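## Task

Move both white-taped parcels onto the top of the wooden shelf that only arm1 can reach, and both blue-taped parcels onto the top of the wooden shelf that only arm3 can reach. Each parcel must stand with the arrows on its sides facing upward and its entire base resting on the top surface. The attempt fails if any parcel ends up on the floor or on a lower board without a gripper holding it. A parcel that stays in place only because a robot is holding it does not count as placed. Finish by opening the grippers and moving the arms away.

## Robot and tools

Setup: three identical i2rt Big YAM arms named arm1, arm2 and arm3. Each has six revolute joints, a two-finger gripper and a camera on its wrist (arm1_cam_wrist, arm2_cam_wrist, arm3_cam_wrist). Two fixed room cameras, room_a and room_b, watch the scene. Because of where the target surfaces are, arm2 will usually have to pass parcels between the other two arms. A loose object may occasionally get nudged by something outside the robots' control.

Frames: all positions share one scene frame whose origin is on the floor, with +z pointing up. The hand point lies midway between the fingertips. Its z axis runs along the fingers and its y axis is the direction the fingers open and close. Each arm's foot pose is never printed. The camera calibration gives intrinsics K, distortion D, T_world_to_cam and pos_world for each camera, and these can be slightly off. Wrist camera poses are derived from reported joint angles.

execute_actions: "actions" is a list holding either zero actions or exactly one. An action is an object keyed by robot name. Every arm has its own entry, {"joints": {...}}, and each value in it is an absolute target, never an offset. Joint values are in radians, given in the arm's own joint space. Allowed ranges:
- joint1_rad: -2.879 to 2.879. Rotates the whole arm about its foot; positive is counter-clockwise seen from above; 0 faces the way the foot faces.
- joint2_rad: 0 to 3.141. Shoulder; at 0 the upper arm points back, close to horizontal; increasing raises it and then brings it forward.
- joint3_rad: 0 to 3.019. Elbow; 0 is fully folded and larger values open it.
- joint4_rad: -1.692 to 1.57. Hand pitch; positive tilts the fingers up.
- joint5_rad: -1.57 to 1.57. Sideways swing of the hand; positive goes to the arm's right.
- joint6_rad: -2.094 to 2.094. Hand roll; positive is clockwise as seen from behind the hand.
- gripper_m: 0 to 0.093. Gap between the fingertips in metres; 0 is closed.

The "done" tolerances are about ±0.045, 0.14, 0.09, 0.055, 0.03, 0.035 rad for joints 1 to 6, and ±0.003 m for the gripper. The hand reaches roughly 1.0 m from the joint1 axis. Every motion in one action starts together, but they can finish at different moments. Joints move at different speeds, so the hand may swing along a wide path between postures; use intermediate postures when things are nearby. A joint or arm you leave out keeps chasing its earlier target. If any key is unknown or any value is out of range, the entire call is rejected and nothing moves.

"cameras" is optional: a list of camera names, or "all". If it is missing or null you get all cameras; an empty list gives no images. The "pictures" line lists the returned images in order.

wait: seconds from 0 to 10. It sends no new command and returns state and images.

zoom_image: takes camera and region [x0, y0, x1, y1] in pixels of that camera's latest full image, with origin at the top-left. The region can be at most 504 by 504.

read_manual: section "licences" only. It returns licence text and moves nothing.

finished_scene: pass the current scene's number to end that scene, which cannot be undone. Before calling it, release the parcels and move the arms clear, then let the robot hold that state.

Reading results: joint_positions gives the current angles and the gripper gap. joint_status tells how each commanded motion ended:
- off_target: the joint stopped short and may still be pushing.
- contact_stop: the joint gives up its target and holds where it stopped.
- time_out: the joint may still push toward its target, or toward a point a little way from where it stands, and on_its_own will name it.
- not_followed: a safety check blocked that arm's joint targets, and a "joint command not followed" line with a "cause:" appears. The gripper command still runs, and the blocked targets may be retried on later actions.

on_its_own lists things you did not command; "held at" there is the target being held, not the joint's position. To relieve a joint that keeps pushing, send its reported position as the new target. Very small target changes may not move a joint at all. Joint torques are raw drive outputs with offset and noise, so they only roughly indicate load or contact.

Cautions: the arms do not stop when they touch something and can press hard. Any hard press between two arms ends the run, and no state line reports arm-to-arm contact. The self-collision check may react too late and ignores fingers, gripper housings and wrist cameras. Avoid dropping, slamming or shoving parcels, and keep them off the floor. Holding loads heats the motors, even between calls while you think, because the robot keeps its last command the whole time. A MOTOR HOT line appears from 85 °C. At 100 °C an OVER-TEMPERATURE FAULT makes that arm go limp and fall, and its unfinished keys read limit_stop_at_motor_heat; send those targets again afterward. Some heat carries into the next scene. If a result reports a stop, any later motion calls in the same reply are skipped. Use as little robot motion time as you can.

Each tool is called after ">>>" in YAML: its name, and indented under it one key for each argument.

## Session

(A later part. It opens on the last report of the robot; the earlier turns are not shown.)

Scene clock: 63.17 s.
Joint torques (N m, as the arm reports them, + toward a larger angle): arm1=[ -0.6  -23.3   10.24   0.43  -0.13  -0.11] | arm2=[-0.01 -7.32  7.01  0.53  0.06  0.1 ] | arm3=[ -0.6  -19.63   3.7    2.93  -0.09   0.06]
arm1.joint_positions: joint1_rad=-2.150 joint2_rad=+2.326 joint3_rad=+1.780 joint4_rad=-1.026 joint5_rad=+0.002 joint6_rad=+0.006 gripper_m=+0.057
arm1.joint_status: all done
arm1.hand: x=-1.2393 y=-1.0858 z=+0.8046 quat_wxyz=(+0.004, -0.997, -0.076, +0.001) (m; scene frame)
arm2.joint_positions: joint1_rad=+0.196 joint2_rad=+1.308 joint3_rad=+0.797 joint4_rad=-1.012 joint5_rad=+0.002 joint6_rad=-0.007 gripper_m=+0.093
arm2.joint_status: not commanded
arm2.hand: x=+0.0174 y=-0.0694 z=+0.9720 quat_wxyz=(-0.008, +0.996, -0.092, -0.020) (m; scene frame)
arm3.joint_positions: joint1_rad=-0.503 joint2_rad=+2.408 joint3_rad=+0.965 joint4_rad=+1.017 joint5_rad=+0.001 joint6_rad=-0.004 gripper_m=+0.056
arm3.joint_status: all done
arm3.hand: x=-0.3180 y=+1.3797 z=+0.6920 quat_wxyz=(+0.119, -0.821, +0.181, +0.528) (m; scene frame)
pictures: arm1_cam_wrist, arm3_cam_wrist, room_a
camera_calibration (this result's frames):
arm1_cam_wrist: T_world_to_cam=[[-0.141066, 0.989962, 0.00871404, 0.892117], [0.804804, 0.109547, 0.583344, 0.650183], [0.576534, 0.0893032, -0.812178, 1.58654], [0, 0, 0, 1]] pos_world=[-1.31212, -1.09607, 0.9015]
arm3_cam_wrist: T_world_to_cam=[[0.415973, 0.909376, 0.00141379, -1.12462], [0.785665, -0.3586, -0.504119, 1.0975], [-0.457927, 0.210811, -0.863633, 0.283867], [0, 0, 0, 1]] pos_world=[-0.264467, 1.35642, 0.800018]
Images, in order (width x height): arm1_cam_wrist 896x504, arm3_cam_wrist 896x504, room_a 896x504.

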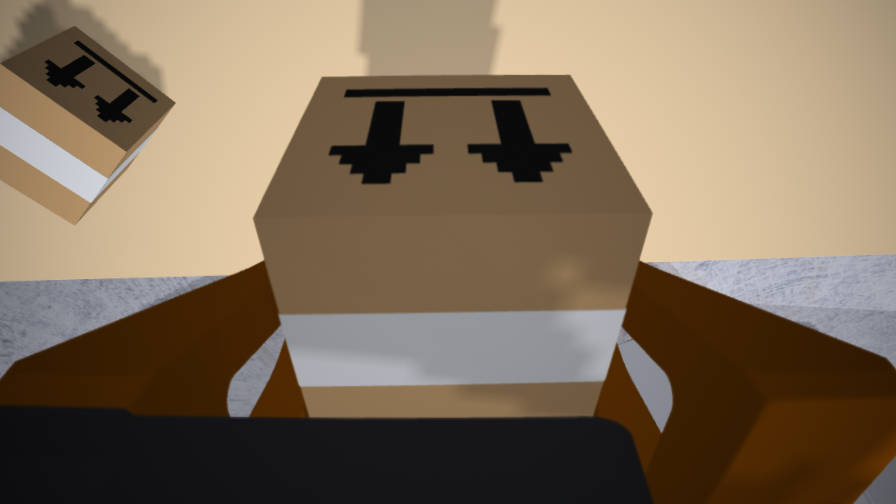

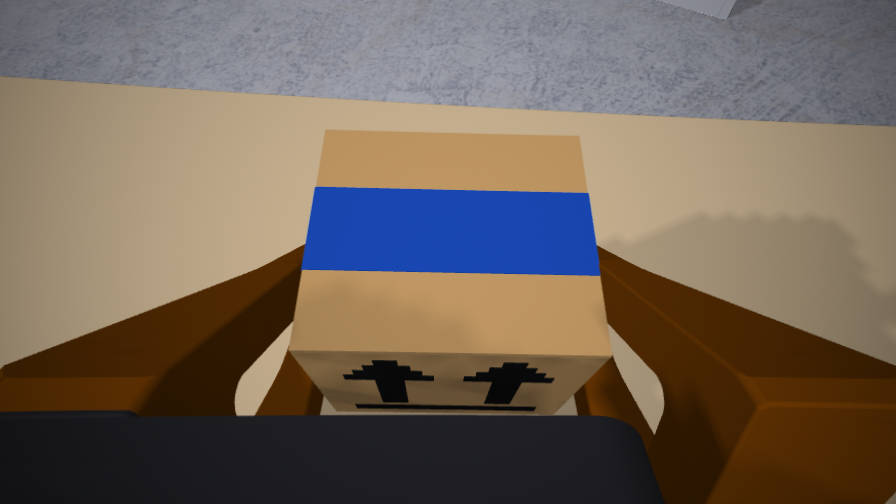

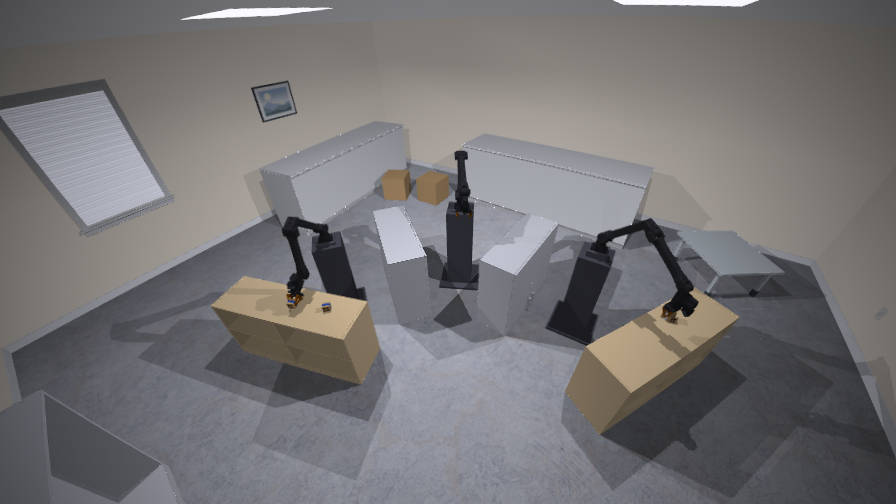

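>>> execute_actions:
  actions:
    - {"arm1": {"joints": {"joint2_rad": 2.505, "joint3_rad": 1.86, "joint4_rad": -0.905}}, "arm3": {"joints": {"joint2_rad": 2.48, "joint3_rad": 1.06, "joint4_rad": 1.082}}}
  cameras: ["arm1_cam_wrist", "arm3_cam_wrist"]

Scene clock: 65.63 s.
Joint torques (N m, as the arm reports them, + toward a larger angle): arm1=[  0.   -24.     7.62   0.78  -0.13  -0.11] | arm2=[ 0.   -7.28  6.99  0.54  0.06  0.1 ] | arm3=[ -0.61 -16.49   4.36   3.35  -0.09   0.07]
arm1.joint_positions: joint1_rad=-2.150 joint2_rad=+2.507 joint3_rad=+1.845 joint4_rad=-0.910 joint5_rad=+0.002 joint6_rad=+0.006 gripper_m=+0.057
arm1.joint_status: all done
arm1.hand: x=-1.2502 y=-1.0869 z=+0.7085 quat_wxyz=(+0.005, -0.997, -0.076, +0.001) (m; scene frame)
arm2.joint_positions: joint1_rad=+0.196 joint2_rad=+1.308 joint3_rad=+0.797 joint4_rad=-1.012 joint5_rad=+0.002 joint6_rad=-0.007 gripper_m=+0.093
arm2.joint_status: not commanded
arm2.hand: x=+0.0174 y=-0.0694 z=+0.9720 quat_wxyz=(-0.008, +0.996, -0.092, -0.020) (m; scene frame)
arm3.joint_positions: joint1_rad=-0.503 joint2_rad=+2.448 joint3_rad=+1.047 joint4_rad=+1.063 joint5_rad=+0.001 joint6_rad=-0.004 gripper_m=+0.056
arm3.joint_status: all done
arm3.hand: x=-0.3471 y=+1.3934 z=+0.7014 quat_wxyz=(+0.127, -0.797, +0.176, +0.564) (m; scene frame)
pictures: arm1_cam_wrist, arm3_cam_wrist
camera_calibration (this result's frames):
arm1_cam_wrist: T_world_to_cam=[[-0.141068, 0.989961, 0.00873421, 0.892417], [0.804145, 0.109434, 0.584273, 0.713583], [0.577452, 0.0894455, -0.81151, 1.51572], [0, 0, 0, 1]] pos_world=[-1.32319, -1.09712, 0.805298]
arm3_cam_wrist: T_world_to_cam=[[0.416133, 0.909301, 0.00219642, -1.12531], [0.742246, -0.338285, -0.578476, 1.13873], [-0.525266, 0.242354, -0.815696, 0.174895], [0, 0, 0, 1]] pos_world=[-0.285076, 1.36607, 0.803864]
Images, in order (width x height): arm1_cam_wrist 896x504, arm3_cam_wrist 896x504.

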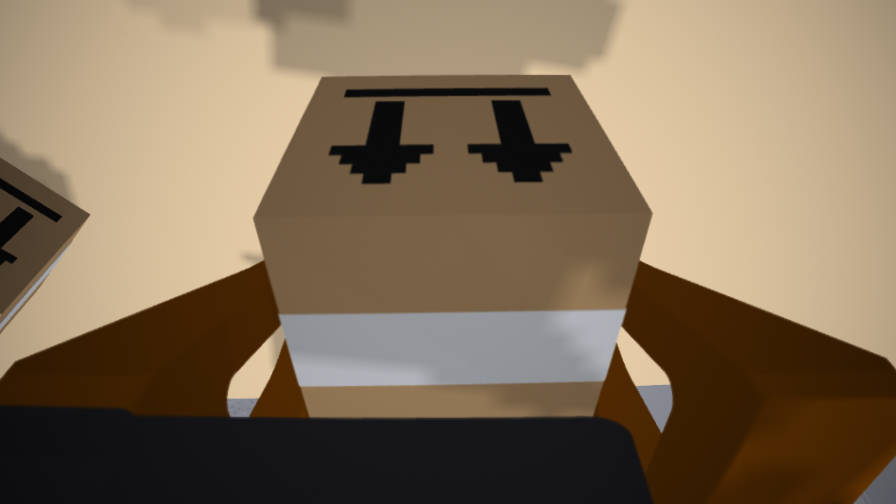

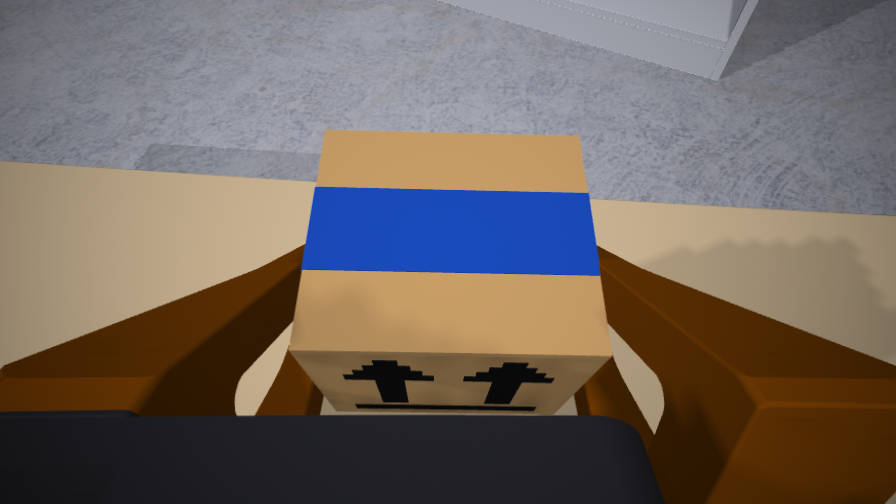

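>>> execute_actions:
  actions:
    - {"arm1": {"joints": {"joint2_rad": 2.59, "joint4_rad": -0.85}}, "arm3": {"joints": {"joint2_rad": 2.55}}}
  cameras: ["arm1_cam_wrist", "arm3_cam_wrist"]

Scene clock: 67.20 s.
Joint torques (N m, as the arm reports them, + toward a larger angle): arm1=[ -0.08 -21.57   7.41   0.83  -0.12  -0.11] | arm2=[ 0.01 -7.32  7.03  0.51  0.06  0.1 ] | arm3=[ -0.58 -18.37   3.43   3.03  -0.09   0.07]
arm1.joint_positions: joint1_rad=-2.150 joint2_rad=+2.568 joint3_rad=+1.845 joint4_rad=-0.857 joint5_rad=+0.002 joint6_rad=+0.006 gripper_m=+0.057
arm1.joint_status: all done
arm1.hand: x=-1.2434 y=-1.0855 z=+0.6692 quat_wxyz=(+0.005, -0.997, -0.076, -0.003) (m; scene frame)
arm2.joint_positions: joint1_rad=+0.196 joint2_rad=+1.308 joint3_rad=+0.797 joint4_rad=-1.012 joint5_rad=+0.002 joint6_rad=-0.007 gripper_m=+0.093
arm2.joint_status: not commanded
arm2.hand: x=+0.0174 y=-0.0694 z=+0.9720 quat_wxyz=(-0.008, +0.996, -0.092, -0.020) (m; scene frame)
arm3.joint_positions: joint1_rad=-0.503 joint2_rad=+2.537 joint3_rad=+1.047 joint4_rad=+1.069 joint5_rad=+0.001 joint6_rad=-0.004 gripper_m=+0.056
arm3.joint_status: all done
arm3.hand: x=-0.3240 y=+1.3825 z=+0.6481 quat_wxyz=(+0.119, -0.820, +0.181, +0.530) (m; scene frame)
pictures: arm1_cam_wrist, arm3_cam_wrist
camera_calibration (this result's frames):
arm1_cam_wrist: T_world_to_cam=[[-0.141078, 0.989959, 0.00886861, 0.89224], [0.799727, 0.108678, 0.590446, 0.720455], [0.583553, 0.0903912, -0.807028, 1.48534], [0, 0, 0, 1]] pos_world=[-1.31707, -1.09584, 0.765409]
arm3_cam_wrist: T_world_to_cam=[[0.415982, 0.909372, 0.00147164, -1.12463], [0.782688, -0.357207, -0.509709, 1.08172], [-0.462989, 0.213182, -0.860346, 0.235562], [0, 0, 0, 1]] pos_world=[-0.269755, 1.35889, 0.755681]
Images, in order (width x height): arm1_cam_wrist 896x504, arm3_cam_wrist 896x504.

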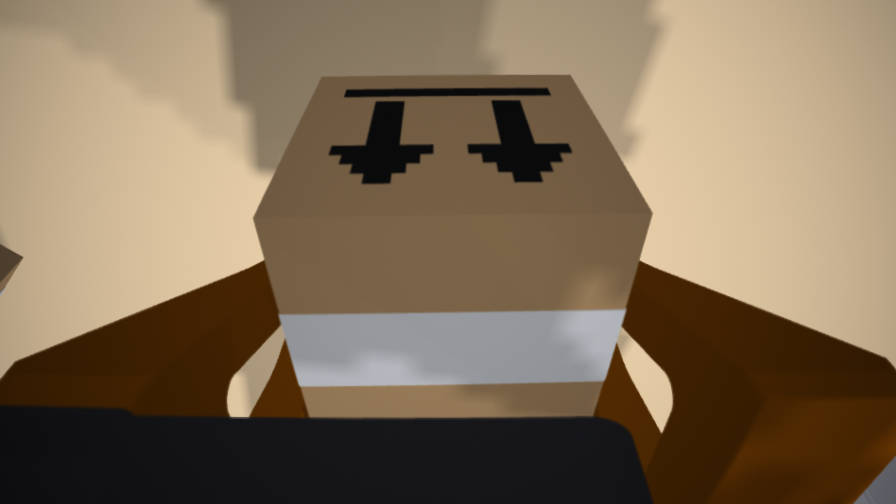

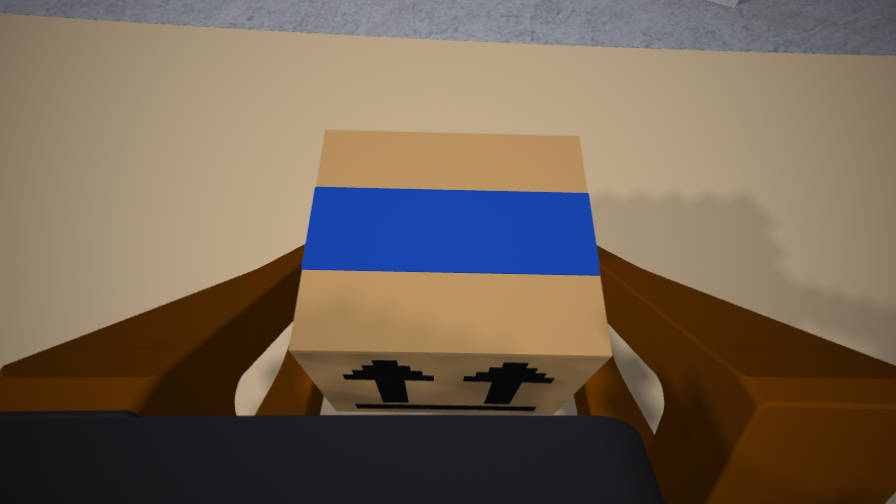

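>>> execute_actions:
  actions:
    - {"arm1": {"joints": {"joint3_rad": 1.797, "joint4_rad": -0.815}}, "arm3": {"joints": {"joint4_rad": 1.04}}}
  cameras: ["arm1_cam_wrist", "arm3_cam_wrist", "room_a"]

Scene clock: 68.37 s.
Joint torques (N m, as the arm reports them, + toward a larger angle): arm1=[ -0.06 -21.54   6.28   0.86  -0.12  -0.1 ] | arm2=[-0.04 -7.37  7.01  0.51  0.06  0.09] | arm3=[ -0.59 -17.96   3.48   2.34  -0.1    0.07]
arm1.joint_positions: joint1_rad=-2.150 joint2_rad=+2.568 joint3_rad=+1.792 joint4_rad=-0.822 joint5_rad=+0.002 joint6_rad=+0.006 gripper_m=+0.057
arm1.joint_status: all done
arm1.hand: x=-1.2250 y=-1.0824 z=+0.6542 quat_wxyz=(+0.006, -0.997, -0.076, -0.013) (m; scene frame)
arm2.joint_positions: joint1_rad=+0.196 joint2_rad=+1.308 joint3_rad=+0.797 joint4_rad=-1.012 joint5_rad=+0.002 joint6_rad=-0.007 gripper_m=+0.093
arm2.joint_status: not commanded
arm2.hand: x=+0.0174 y=-0.0694 z=+0.9720 quat_wxyz=(-0.008, +0.996, -0.092, -0.020) (m; scene frame)
arm3.joint_positions: joint1_rad=-0.503 joint2_rad=+2.537 joint3_rad=+1.047 joint4_rad=+1.047 joint5_rad=+0.001 joint6_rad=-0.004 gripper_m=+0.056
arm3.joint_status: all done
arm3.hand: x=-0.3218 y=+1.3815 z=+0.6430 quat_wxyz=(+0.117, -0.826, +0.182, +0.521) (m; scene frame)
pictures: arm1_cam_wrist, arm3_cam_wrist, room_a
camera_calibration (this result's frames):
arm1_cam_wrist: T_world_to_cam=[[-0.141108, 0.989951, 0.00920424, 0.891669], [0.788478, 0.106758, 0.605727, 0.688388], [0.598657, 0.09273, -0.79562, 1.4758], [0, 0, 0, 1]] pos_world=[-1.30046, -1.09305, 0.748997]
arm3_cam_wrist: T_world_to_cam=[[0.41595, 0.909387, 0.00126716, -1.1245], [0.79305, -0.362055, -0.489886, 1.07437], [-0.445037, 0.204773, -0.871786, 0.257122], [0, 0, 0, 1]] pos_world=[-0.26986, 1.35894, 0.751898]
Images, in order (width x height): arm1_cam_wrist 896x504, arm3_cam_wrist 896x504, room_a 896x504.

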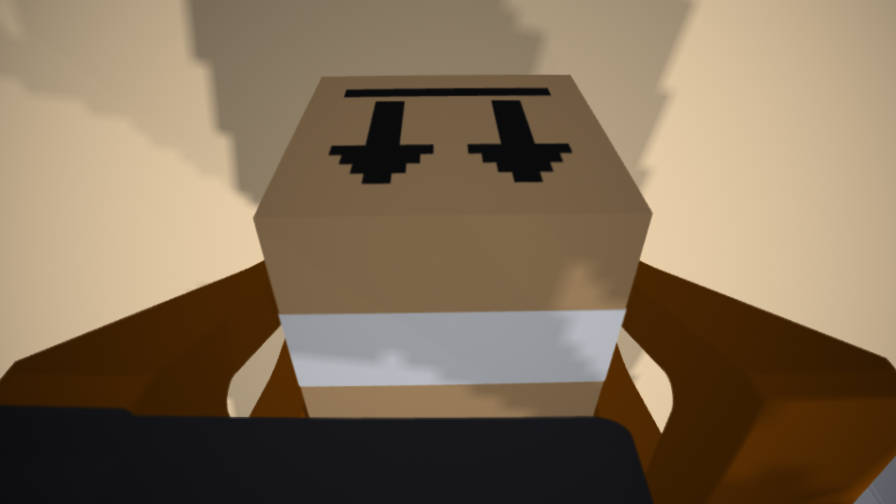

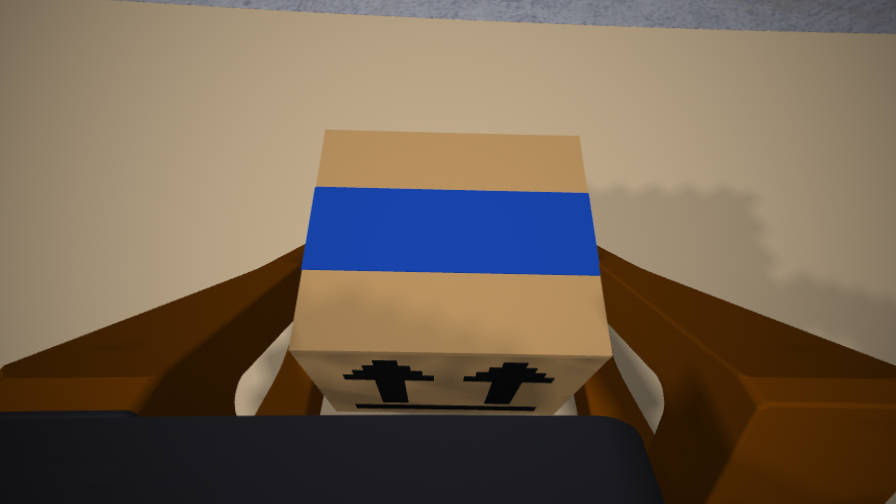

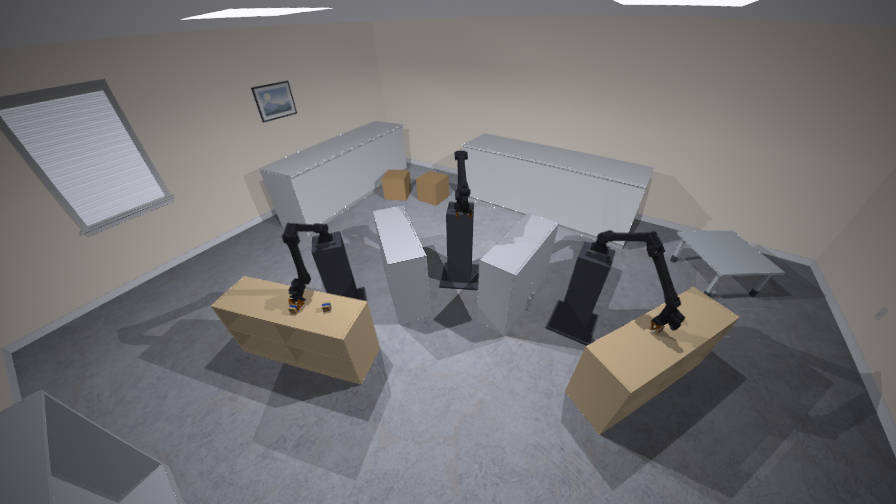

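>>> execute_actions:
  actions:
    - {"arm1": {"joints": {"joint3_rad": 1.768, "joint4_rad": -0.788}}, "arm3": {"joints": {"gripper_m": 0.093}}}
  cameras: ["arm1_cam_wrist", "arm3_cam_wrist"]

Scene clock: 69.20 s.
Joint torques (N m, as the arm reports them, + toward a larger angle): arm1=[ -0.04 -21.29   4.84   0.88  -0.11  -0.11] | arm2=[-0.03 -7.28  7.02  0.54  0.06  0.1 ] | arm3=[ -0.59 -17.5    3.54   2.37  -0.1    0.06]
arm1.joint_positions: joint1_rad=-2.150 joint2_rad=+2.568 joint3_rad=+1.781 joint4_rad=-0.797 joint5_rad=+0.001 joint6_rad=+0.006 gripper_m=+0.057
arm1.joint_status: all done
arm1.hand: x=-1.2259 y=-1.0826 z=+0.6513 quat_wxyz=(+0.005, -0.997, -0.076, -0.005) (m; scene frame)
arm2.joint_positions: joint1_rad=+0.196 joint2_rad=+1.308 joint3_rad=+0.797 joint4_rad=-1.012 joint5_rad=+0.002 joint6_rad=-0.007 gripper_m=+0.093
arm2.joint_status: not commanded
arm2.hand: x=+0.0174 y=-0.0694 z=+0.9720 quat_wxyz=(-0.008, +0.996, -0.092, -0.020) (m; scene frame)
arm3.joint_positions: joint1_rad=-0.503 joint2_rad=+2.537 joint3_rad=+1.047 joint4_rad=+1.047 joint5_rad=+0.001 joint6_rad=-0.004 gripper_m=+0.093
arm3.joint_status: all done
arm3.hand: x=-0.3218 y=+1.3815 z=+0.6430 quat_wxyz=(+0.117, -0.826, +0.182, +0.521) (m; scene frame)
pictures: arm1_cam_wrist, arm3_cam_wrist
camera_calibration (this result's frames):
arm1_cam_wrist: T_world_to_cam=[[-0.14108, 0.989961, 0.00855441, 0.892225], [0.797465, 0.108518, 0.593527, 0.711777], [0.58664, 0.0905563, -0.804769, 1.46299], [0, 0, 0, 1]] pos_world=[-1.29999, -1.09299, 0.747278]
arm3_cam_wrist: T_world_to_cam=[[0.41595, 0.909387, 0.00126716, -1.1245], [0.79305, -0.362055, -0.489886, 1.07437], [-0.445037, 0.204773, -0.871786, 0.257122], [0, 0, 0, 1]] pos_world=[-0.26986, 1.35894, 0.751898]
Images, in order (width x height): arm1_cam_wrist 896x504, arm3_cam_wrist 896x504.

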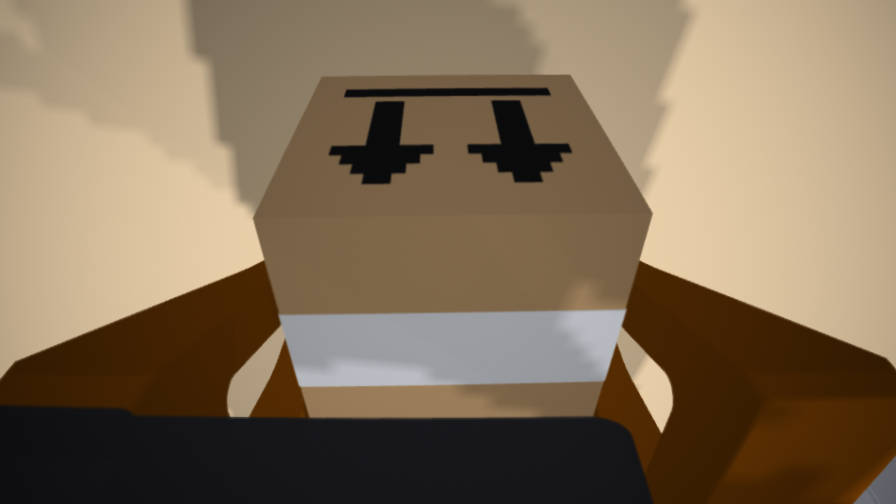

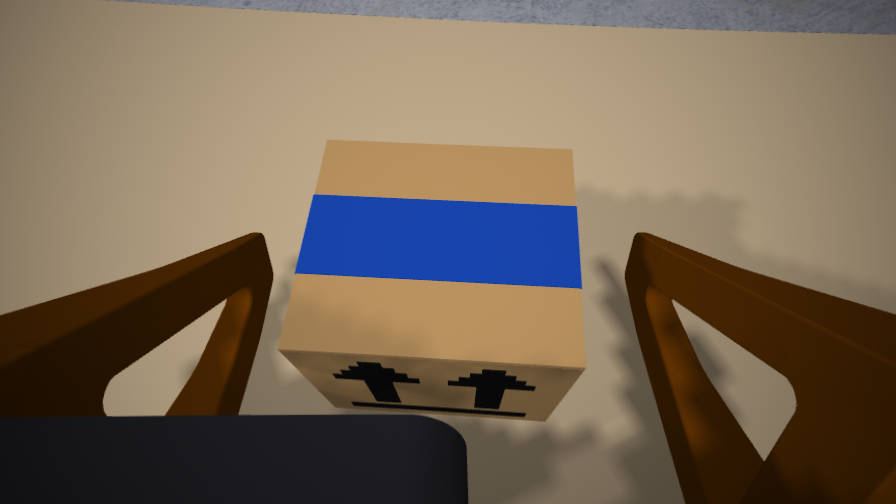

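>>> execute_actions:
  actions:
    - {"arm1": {"joints": {"gripper_m": 0.093, "joint3_rad": 1.781}}, "arm3": {"joints": {"joint2_rad": 2.1}}}
  cameras: ["arm1_cam_wrist", "arm3_cam_wrist"]

>>> execute_actions:
  actions:
    - {"arm1": {"joints": {"joint2_rad": 2.1}}, "arm3": {"joints": {"joint2_rad": 1.7, "joint3_rad": 0.9, "joint4_rad": 0.3}}}

Scene clock: 70.77 s.
Joint torques (N m, as the arm reports them, + toward a larger angle): arm1=[  0.04 -21.76   5.98   0.83  -0.11  -0.1 ] | arm2=[ 0.   -7.37  7.    0.54  0.06  0.1 ] | arm3=[ -0.61 -16.5    6.88   2.63  -0.09   0.07]
arm1.joint_positions: joint1_rad=-2.150 joint2_rad=+2.568 joint3_rad=+1.781 joint4_rad=-0.795 joint5_rad=+0.001 joint6_rad=+0.006 gripper_m=+0.093
arm1.joint_status: all done
arm1.hand: x=-1.2259 y=-1.0826 z=+0.6511 quat_wxyz=(+0.005, -0.997, -0.076, -0.005) (m; scene frame)
arm2.joint_positions: joint1_rad=+0.196 joint2_rad=+1.308 joint3_rad=+0.797 joint4_rad=-1.012 joint5_rad=+0.002 joint6_rad=-0.007 gripper_m=+0.093
arm2.joint_status: not commanded
arm2.hand: x=+0.0174 y=-0.0694 z=+0.9720 quat_wxyz=(-0.008, +0.996, -0.092, -0.020) (m; scene frame)
arm3.joint_positions: joint1_rad=-0.503 joint2_rad=+2.069 joint3_rad=+1.056 joint4_rad=+1.041 joint5_rad=+0.001 joint6_rad=-0.004 gripper_m=+0.093
arm3.joint_status: all done
arm3.hand: x=-0.3995 y=+1.4179 z=+0.9526 quat_wxyz=(+0.157, -0.681, +0.150, +0.699) (m; scene frame)
pictures: arm1_cam_wrist, arm3_cam_wrist
camera_calibration (this result's frames):
arm1_cam_wrist: T_world_to_cam=[[-0.141079, 0.989962, 0.00854097, 0.892235], [0.797911, 0.108594, 0.592913, 0.712915], [0.586033, 0.0904623, -0.805221, 1.46226], [0, 0, 0, 1]] pos_world=[-1.2999, -1.09298, 0.747127]
arm3_cam_wrist: T_world_to_cam=[[0.417436, 0.908692, 0.00517031, -1.12787], [0.505647, -0.22755, -0.832192, 1.32136], [-0.755029, 0.350001, -0.554464, -0.147022], [0, 0, 0, 1]] pos_world=[-0.308336, 1.37701, 1.02394]
Images, in order (width x height): arm1_cam_wrist 896x504, arm3_cam_wrist 896x504.

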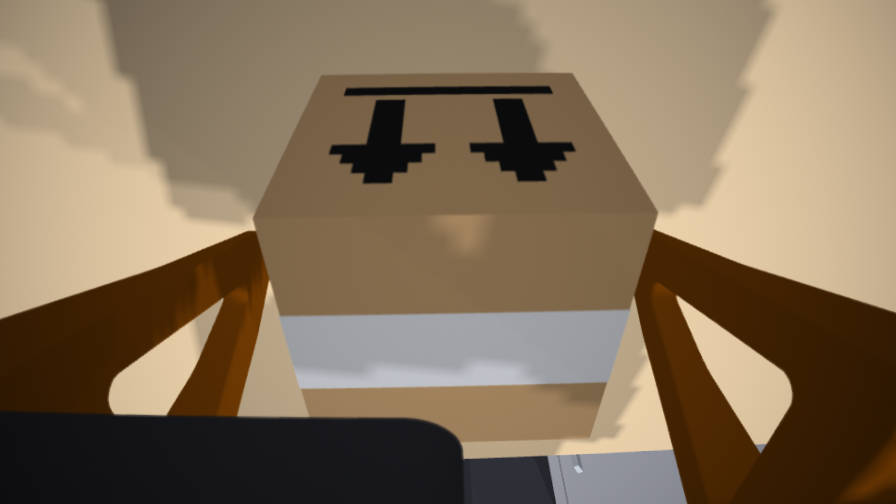

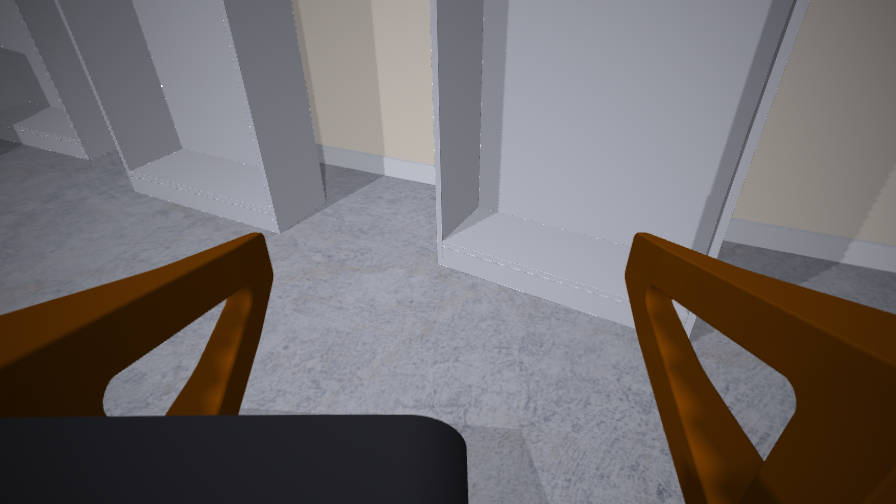

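Scene clock: 72.40 s.
Joint torques (N m, as the arm reports them, + toward a larger angle): arm1=[ -0.11 -20.02   9.2    1.28  -0.11  -0.11] | arm2=[ 0.   -7.34  7.03  0.54  0.06  0.1 ] | arm3=[ -0.7  -12.89   9.25   2.24  -0.09   0.07]
arm1.joint_positions: joint1_rad=-2.150 joint2_rad=+2.075 joint3_rad=+1.778 joint4_rad=-0.787 joint5_rad=+0.001 joint6_rad=+0.006 gripper_m=+0.093
arm1.joint_status: all done
arm1.hand: x=-1.3249 y=-1.1010 z=+0.9893 quat_wxyz=(-0.016, -0.967, -0.075, +0.241) (m; scene frame)
arm2.joint_positions: joint1_rad=+0.196 joint2_rad=+1.308 joint3_rad=+0.797 joint4_rad=-1.012 joint5_rad=+0.002 joint6_rad=-0.007 gripper_m=+0.093
arm2.joint_status: not commanded
arm2.hand: x=+0.0174 y=-0.0694 z=+0.9720 quat_wxyz=(-0.008, +0.996, -0.092, -0.020) (m; scene frame)
arm3.joint_positions: joint1_rad=-0.503 joint2_rad=+1.677 joint3_rad=+0.887 joint4_rad=+0.309 joint5_rad=+0.001 joint6_rad=-0.004 gripper_m=+0.093
arm3.joint_status: all done
arm3.hand: x=-0.3142 y=+1.3780 z=+0.9541 quat_wxyz=(+0.114, -0.835, +0.184, +0.505) (m; scene frame)
pictures: arm1_cam_wrist, arm2_cam_wrist, arm3_cam_wrist, room_a, room_b
camera_calibration (this result's frames):
arm1_cam_wrist: T_world_to_cam=[[-0.142682, 0.989769, -0.0000218994, 0.899765], [0.980654, 0.141371, 0.135392, 1.32418], [0.13401, 0.0192966, -0.990792, 1.30057], [0, 0, 0, 1]] pos_world=[-1.34447, -1.10286, 1.10933]
arm2_cam_wrist: T_world_to_cam=[[0.182192, 0.983073, 0.0193101, 0.0429409], [0.817658, -0.162385, 0.552327, -0.556637], [0.546114, -0.0848408, -0.833404, 0.915758], [0, 0, 0, 1]] pos_world=[-0.0527925, -0.0549101, 1.06981]
arm3_cam_wrist: T_world_to_cam=[[0.415905, 0.909407, 0.00092814, -1.12461], [0.809241, -0.369629, -0.456622, 1.2033], [-0.414913, 0.190663, -0.88966, 0.578409], [0, 0, 0, 1]] pos_world=[-0.266044, 1.35722, 1.06509]
Images, in order (width x height): arm1_cam_wrist 896x504, arm2_cam_wrist 896x504, arm3_cam_wrist 896x504, room_a 896x504, room_b 896x504.

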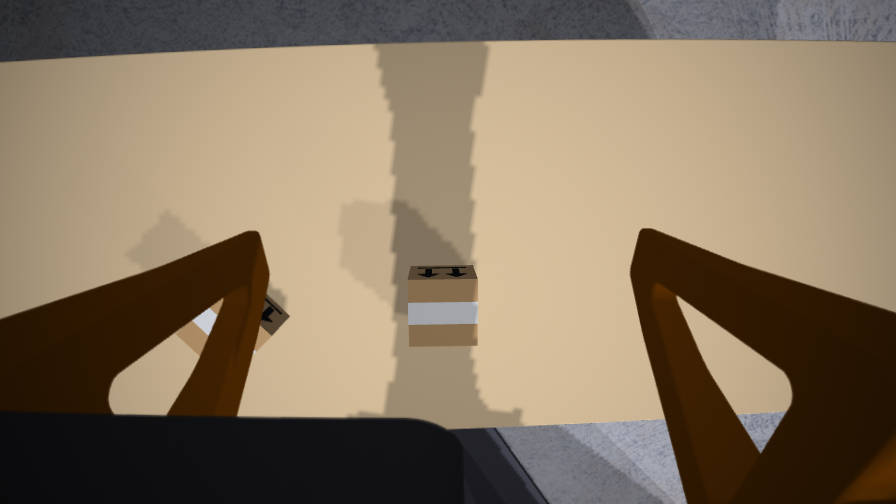

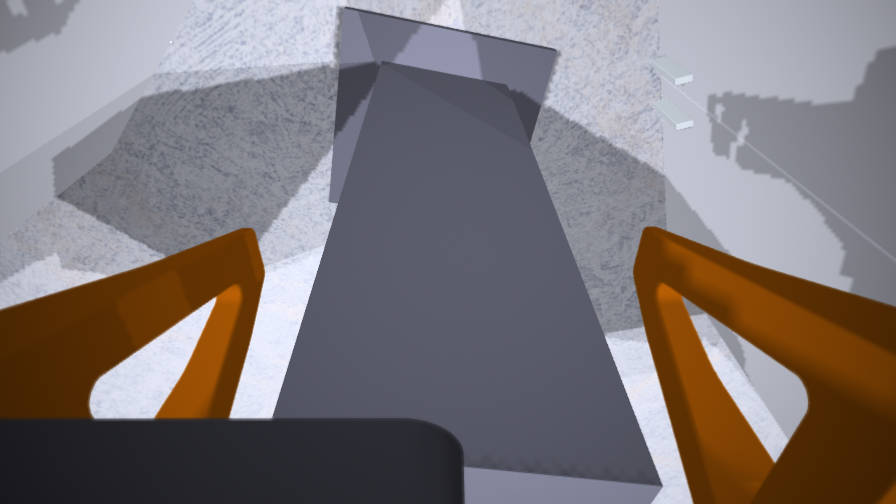

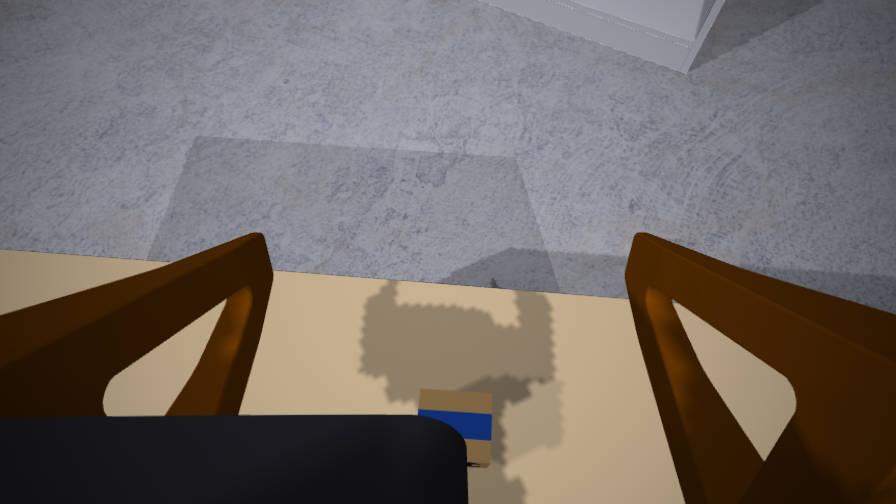

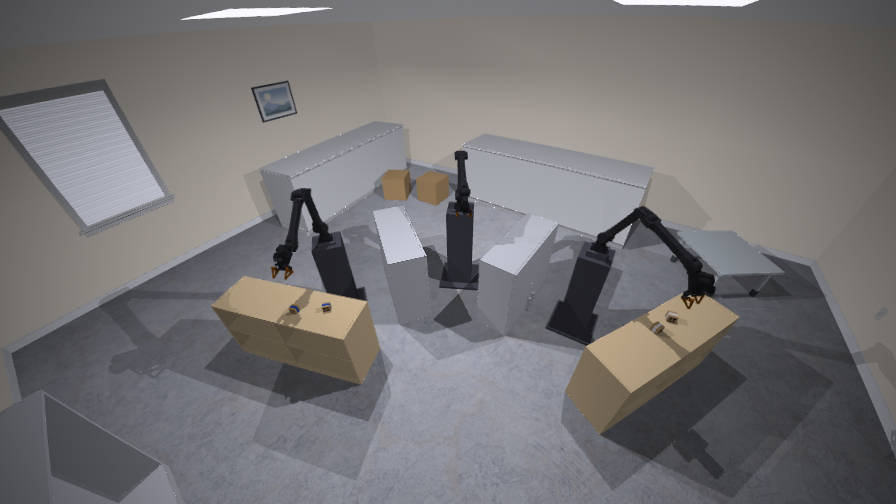

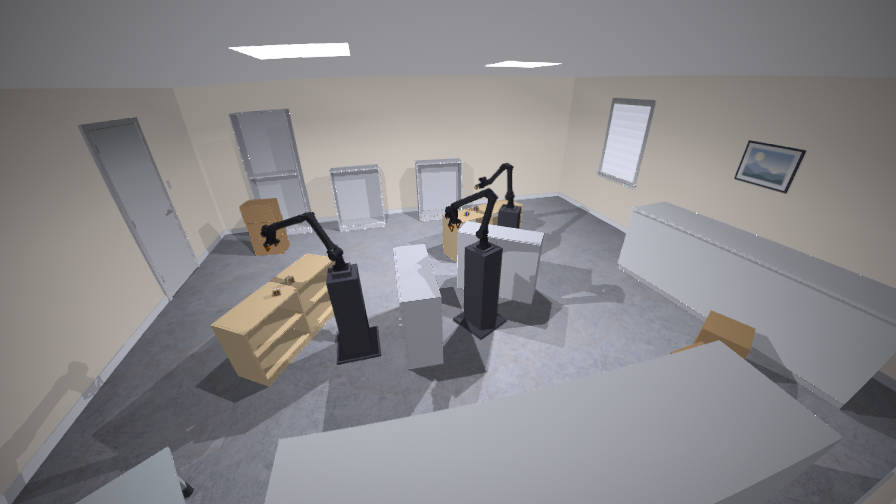

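>>> zoom_image:
  camera: "room_a"
  region: [260, 280, 360, 340]

>>> zoom_image:
  camera: "room_a"
  region: [620, 295, 720, 355]

Region (260, 280, 360, 340) of room_a's 896x504 image, scaled by 5.040, with more detail than that image has; it fills the top 302 rows of this view, and the rest is white.

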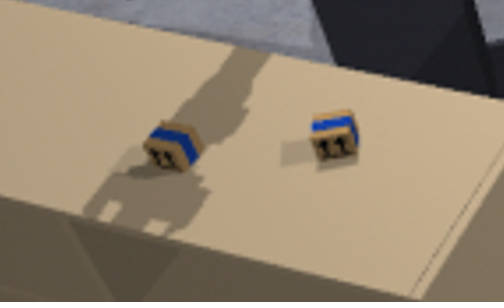

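Region (620, 295, 720, 355) of room_a's 896x504 image, scaled by 5.040, with more detail than that image has; it fills the top 302 rows of this view, and the rest is white.

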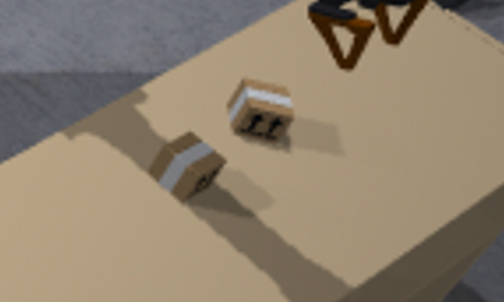

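All four parcels are upright and in place.

>>> finished_scene:
  scene: 2

The scene is finished: the task was done.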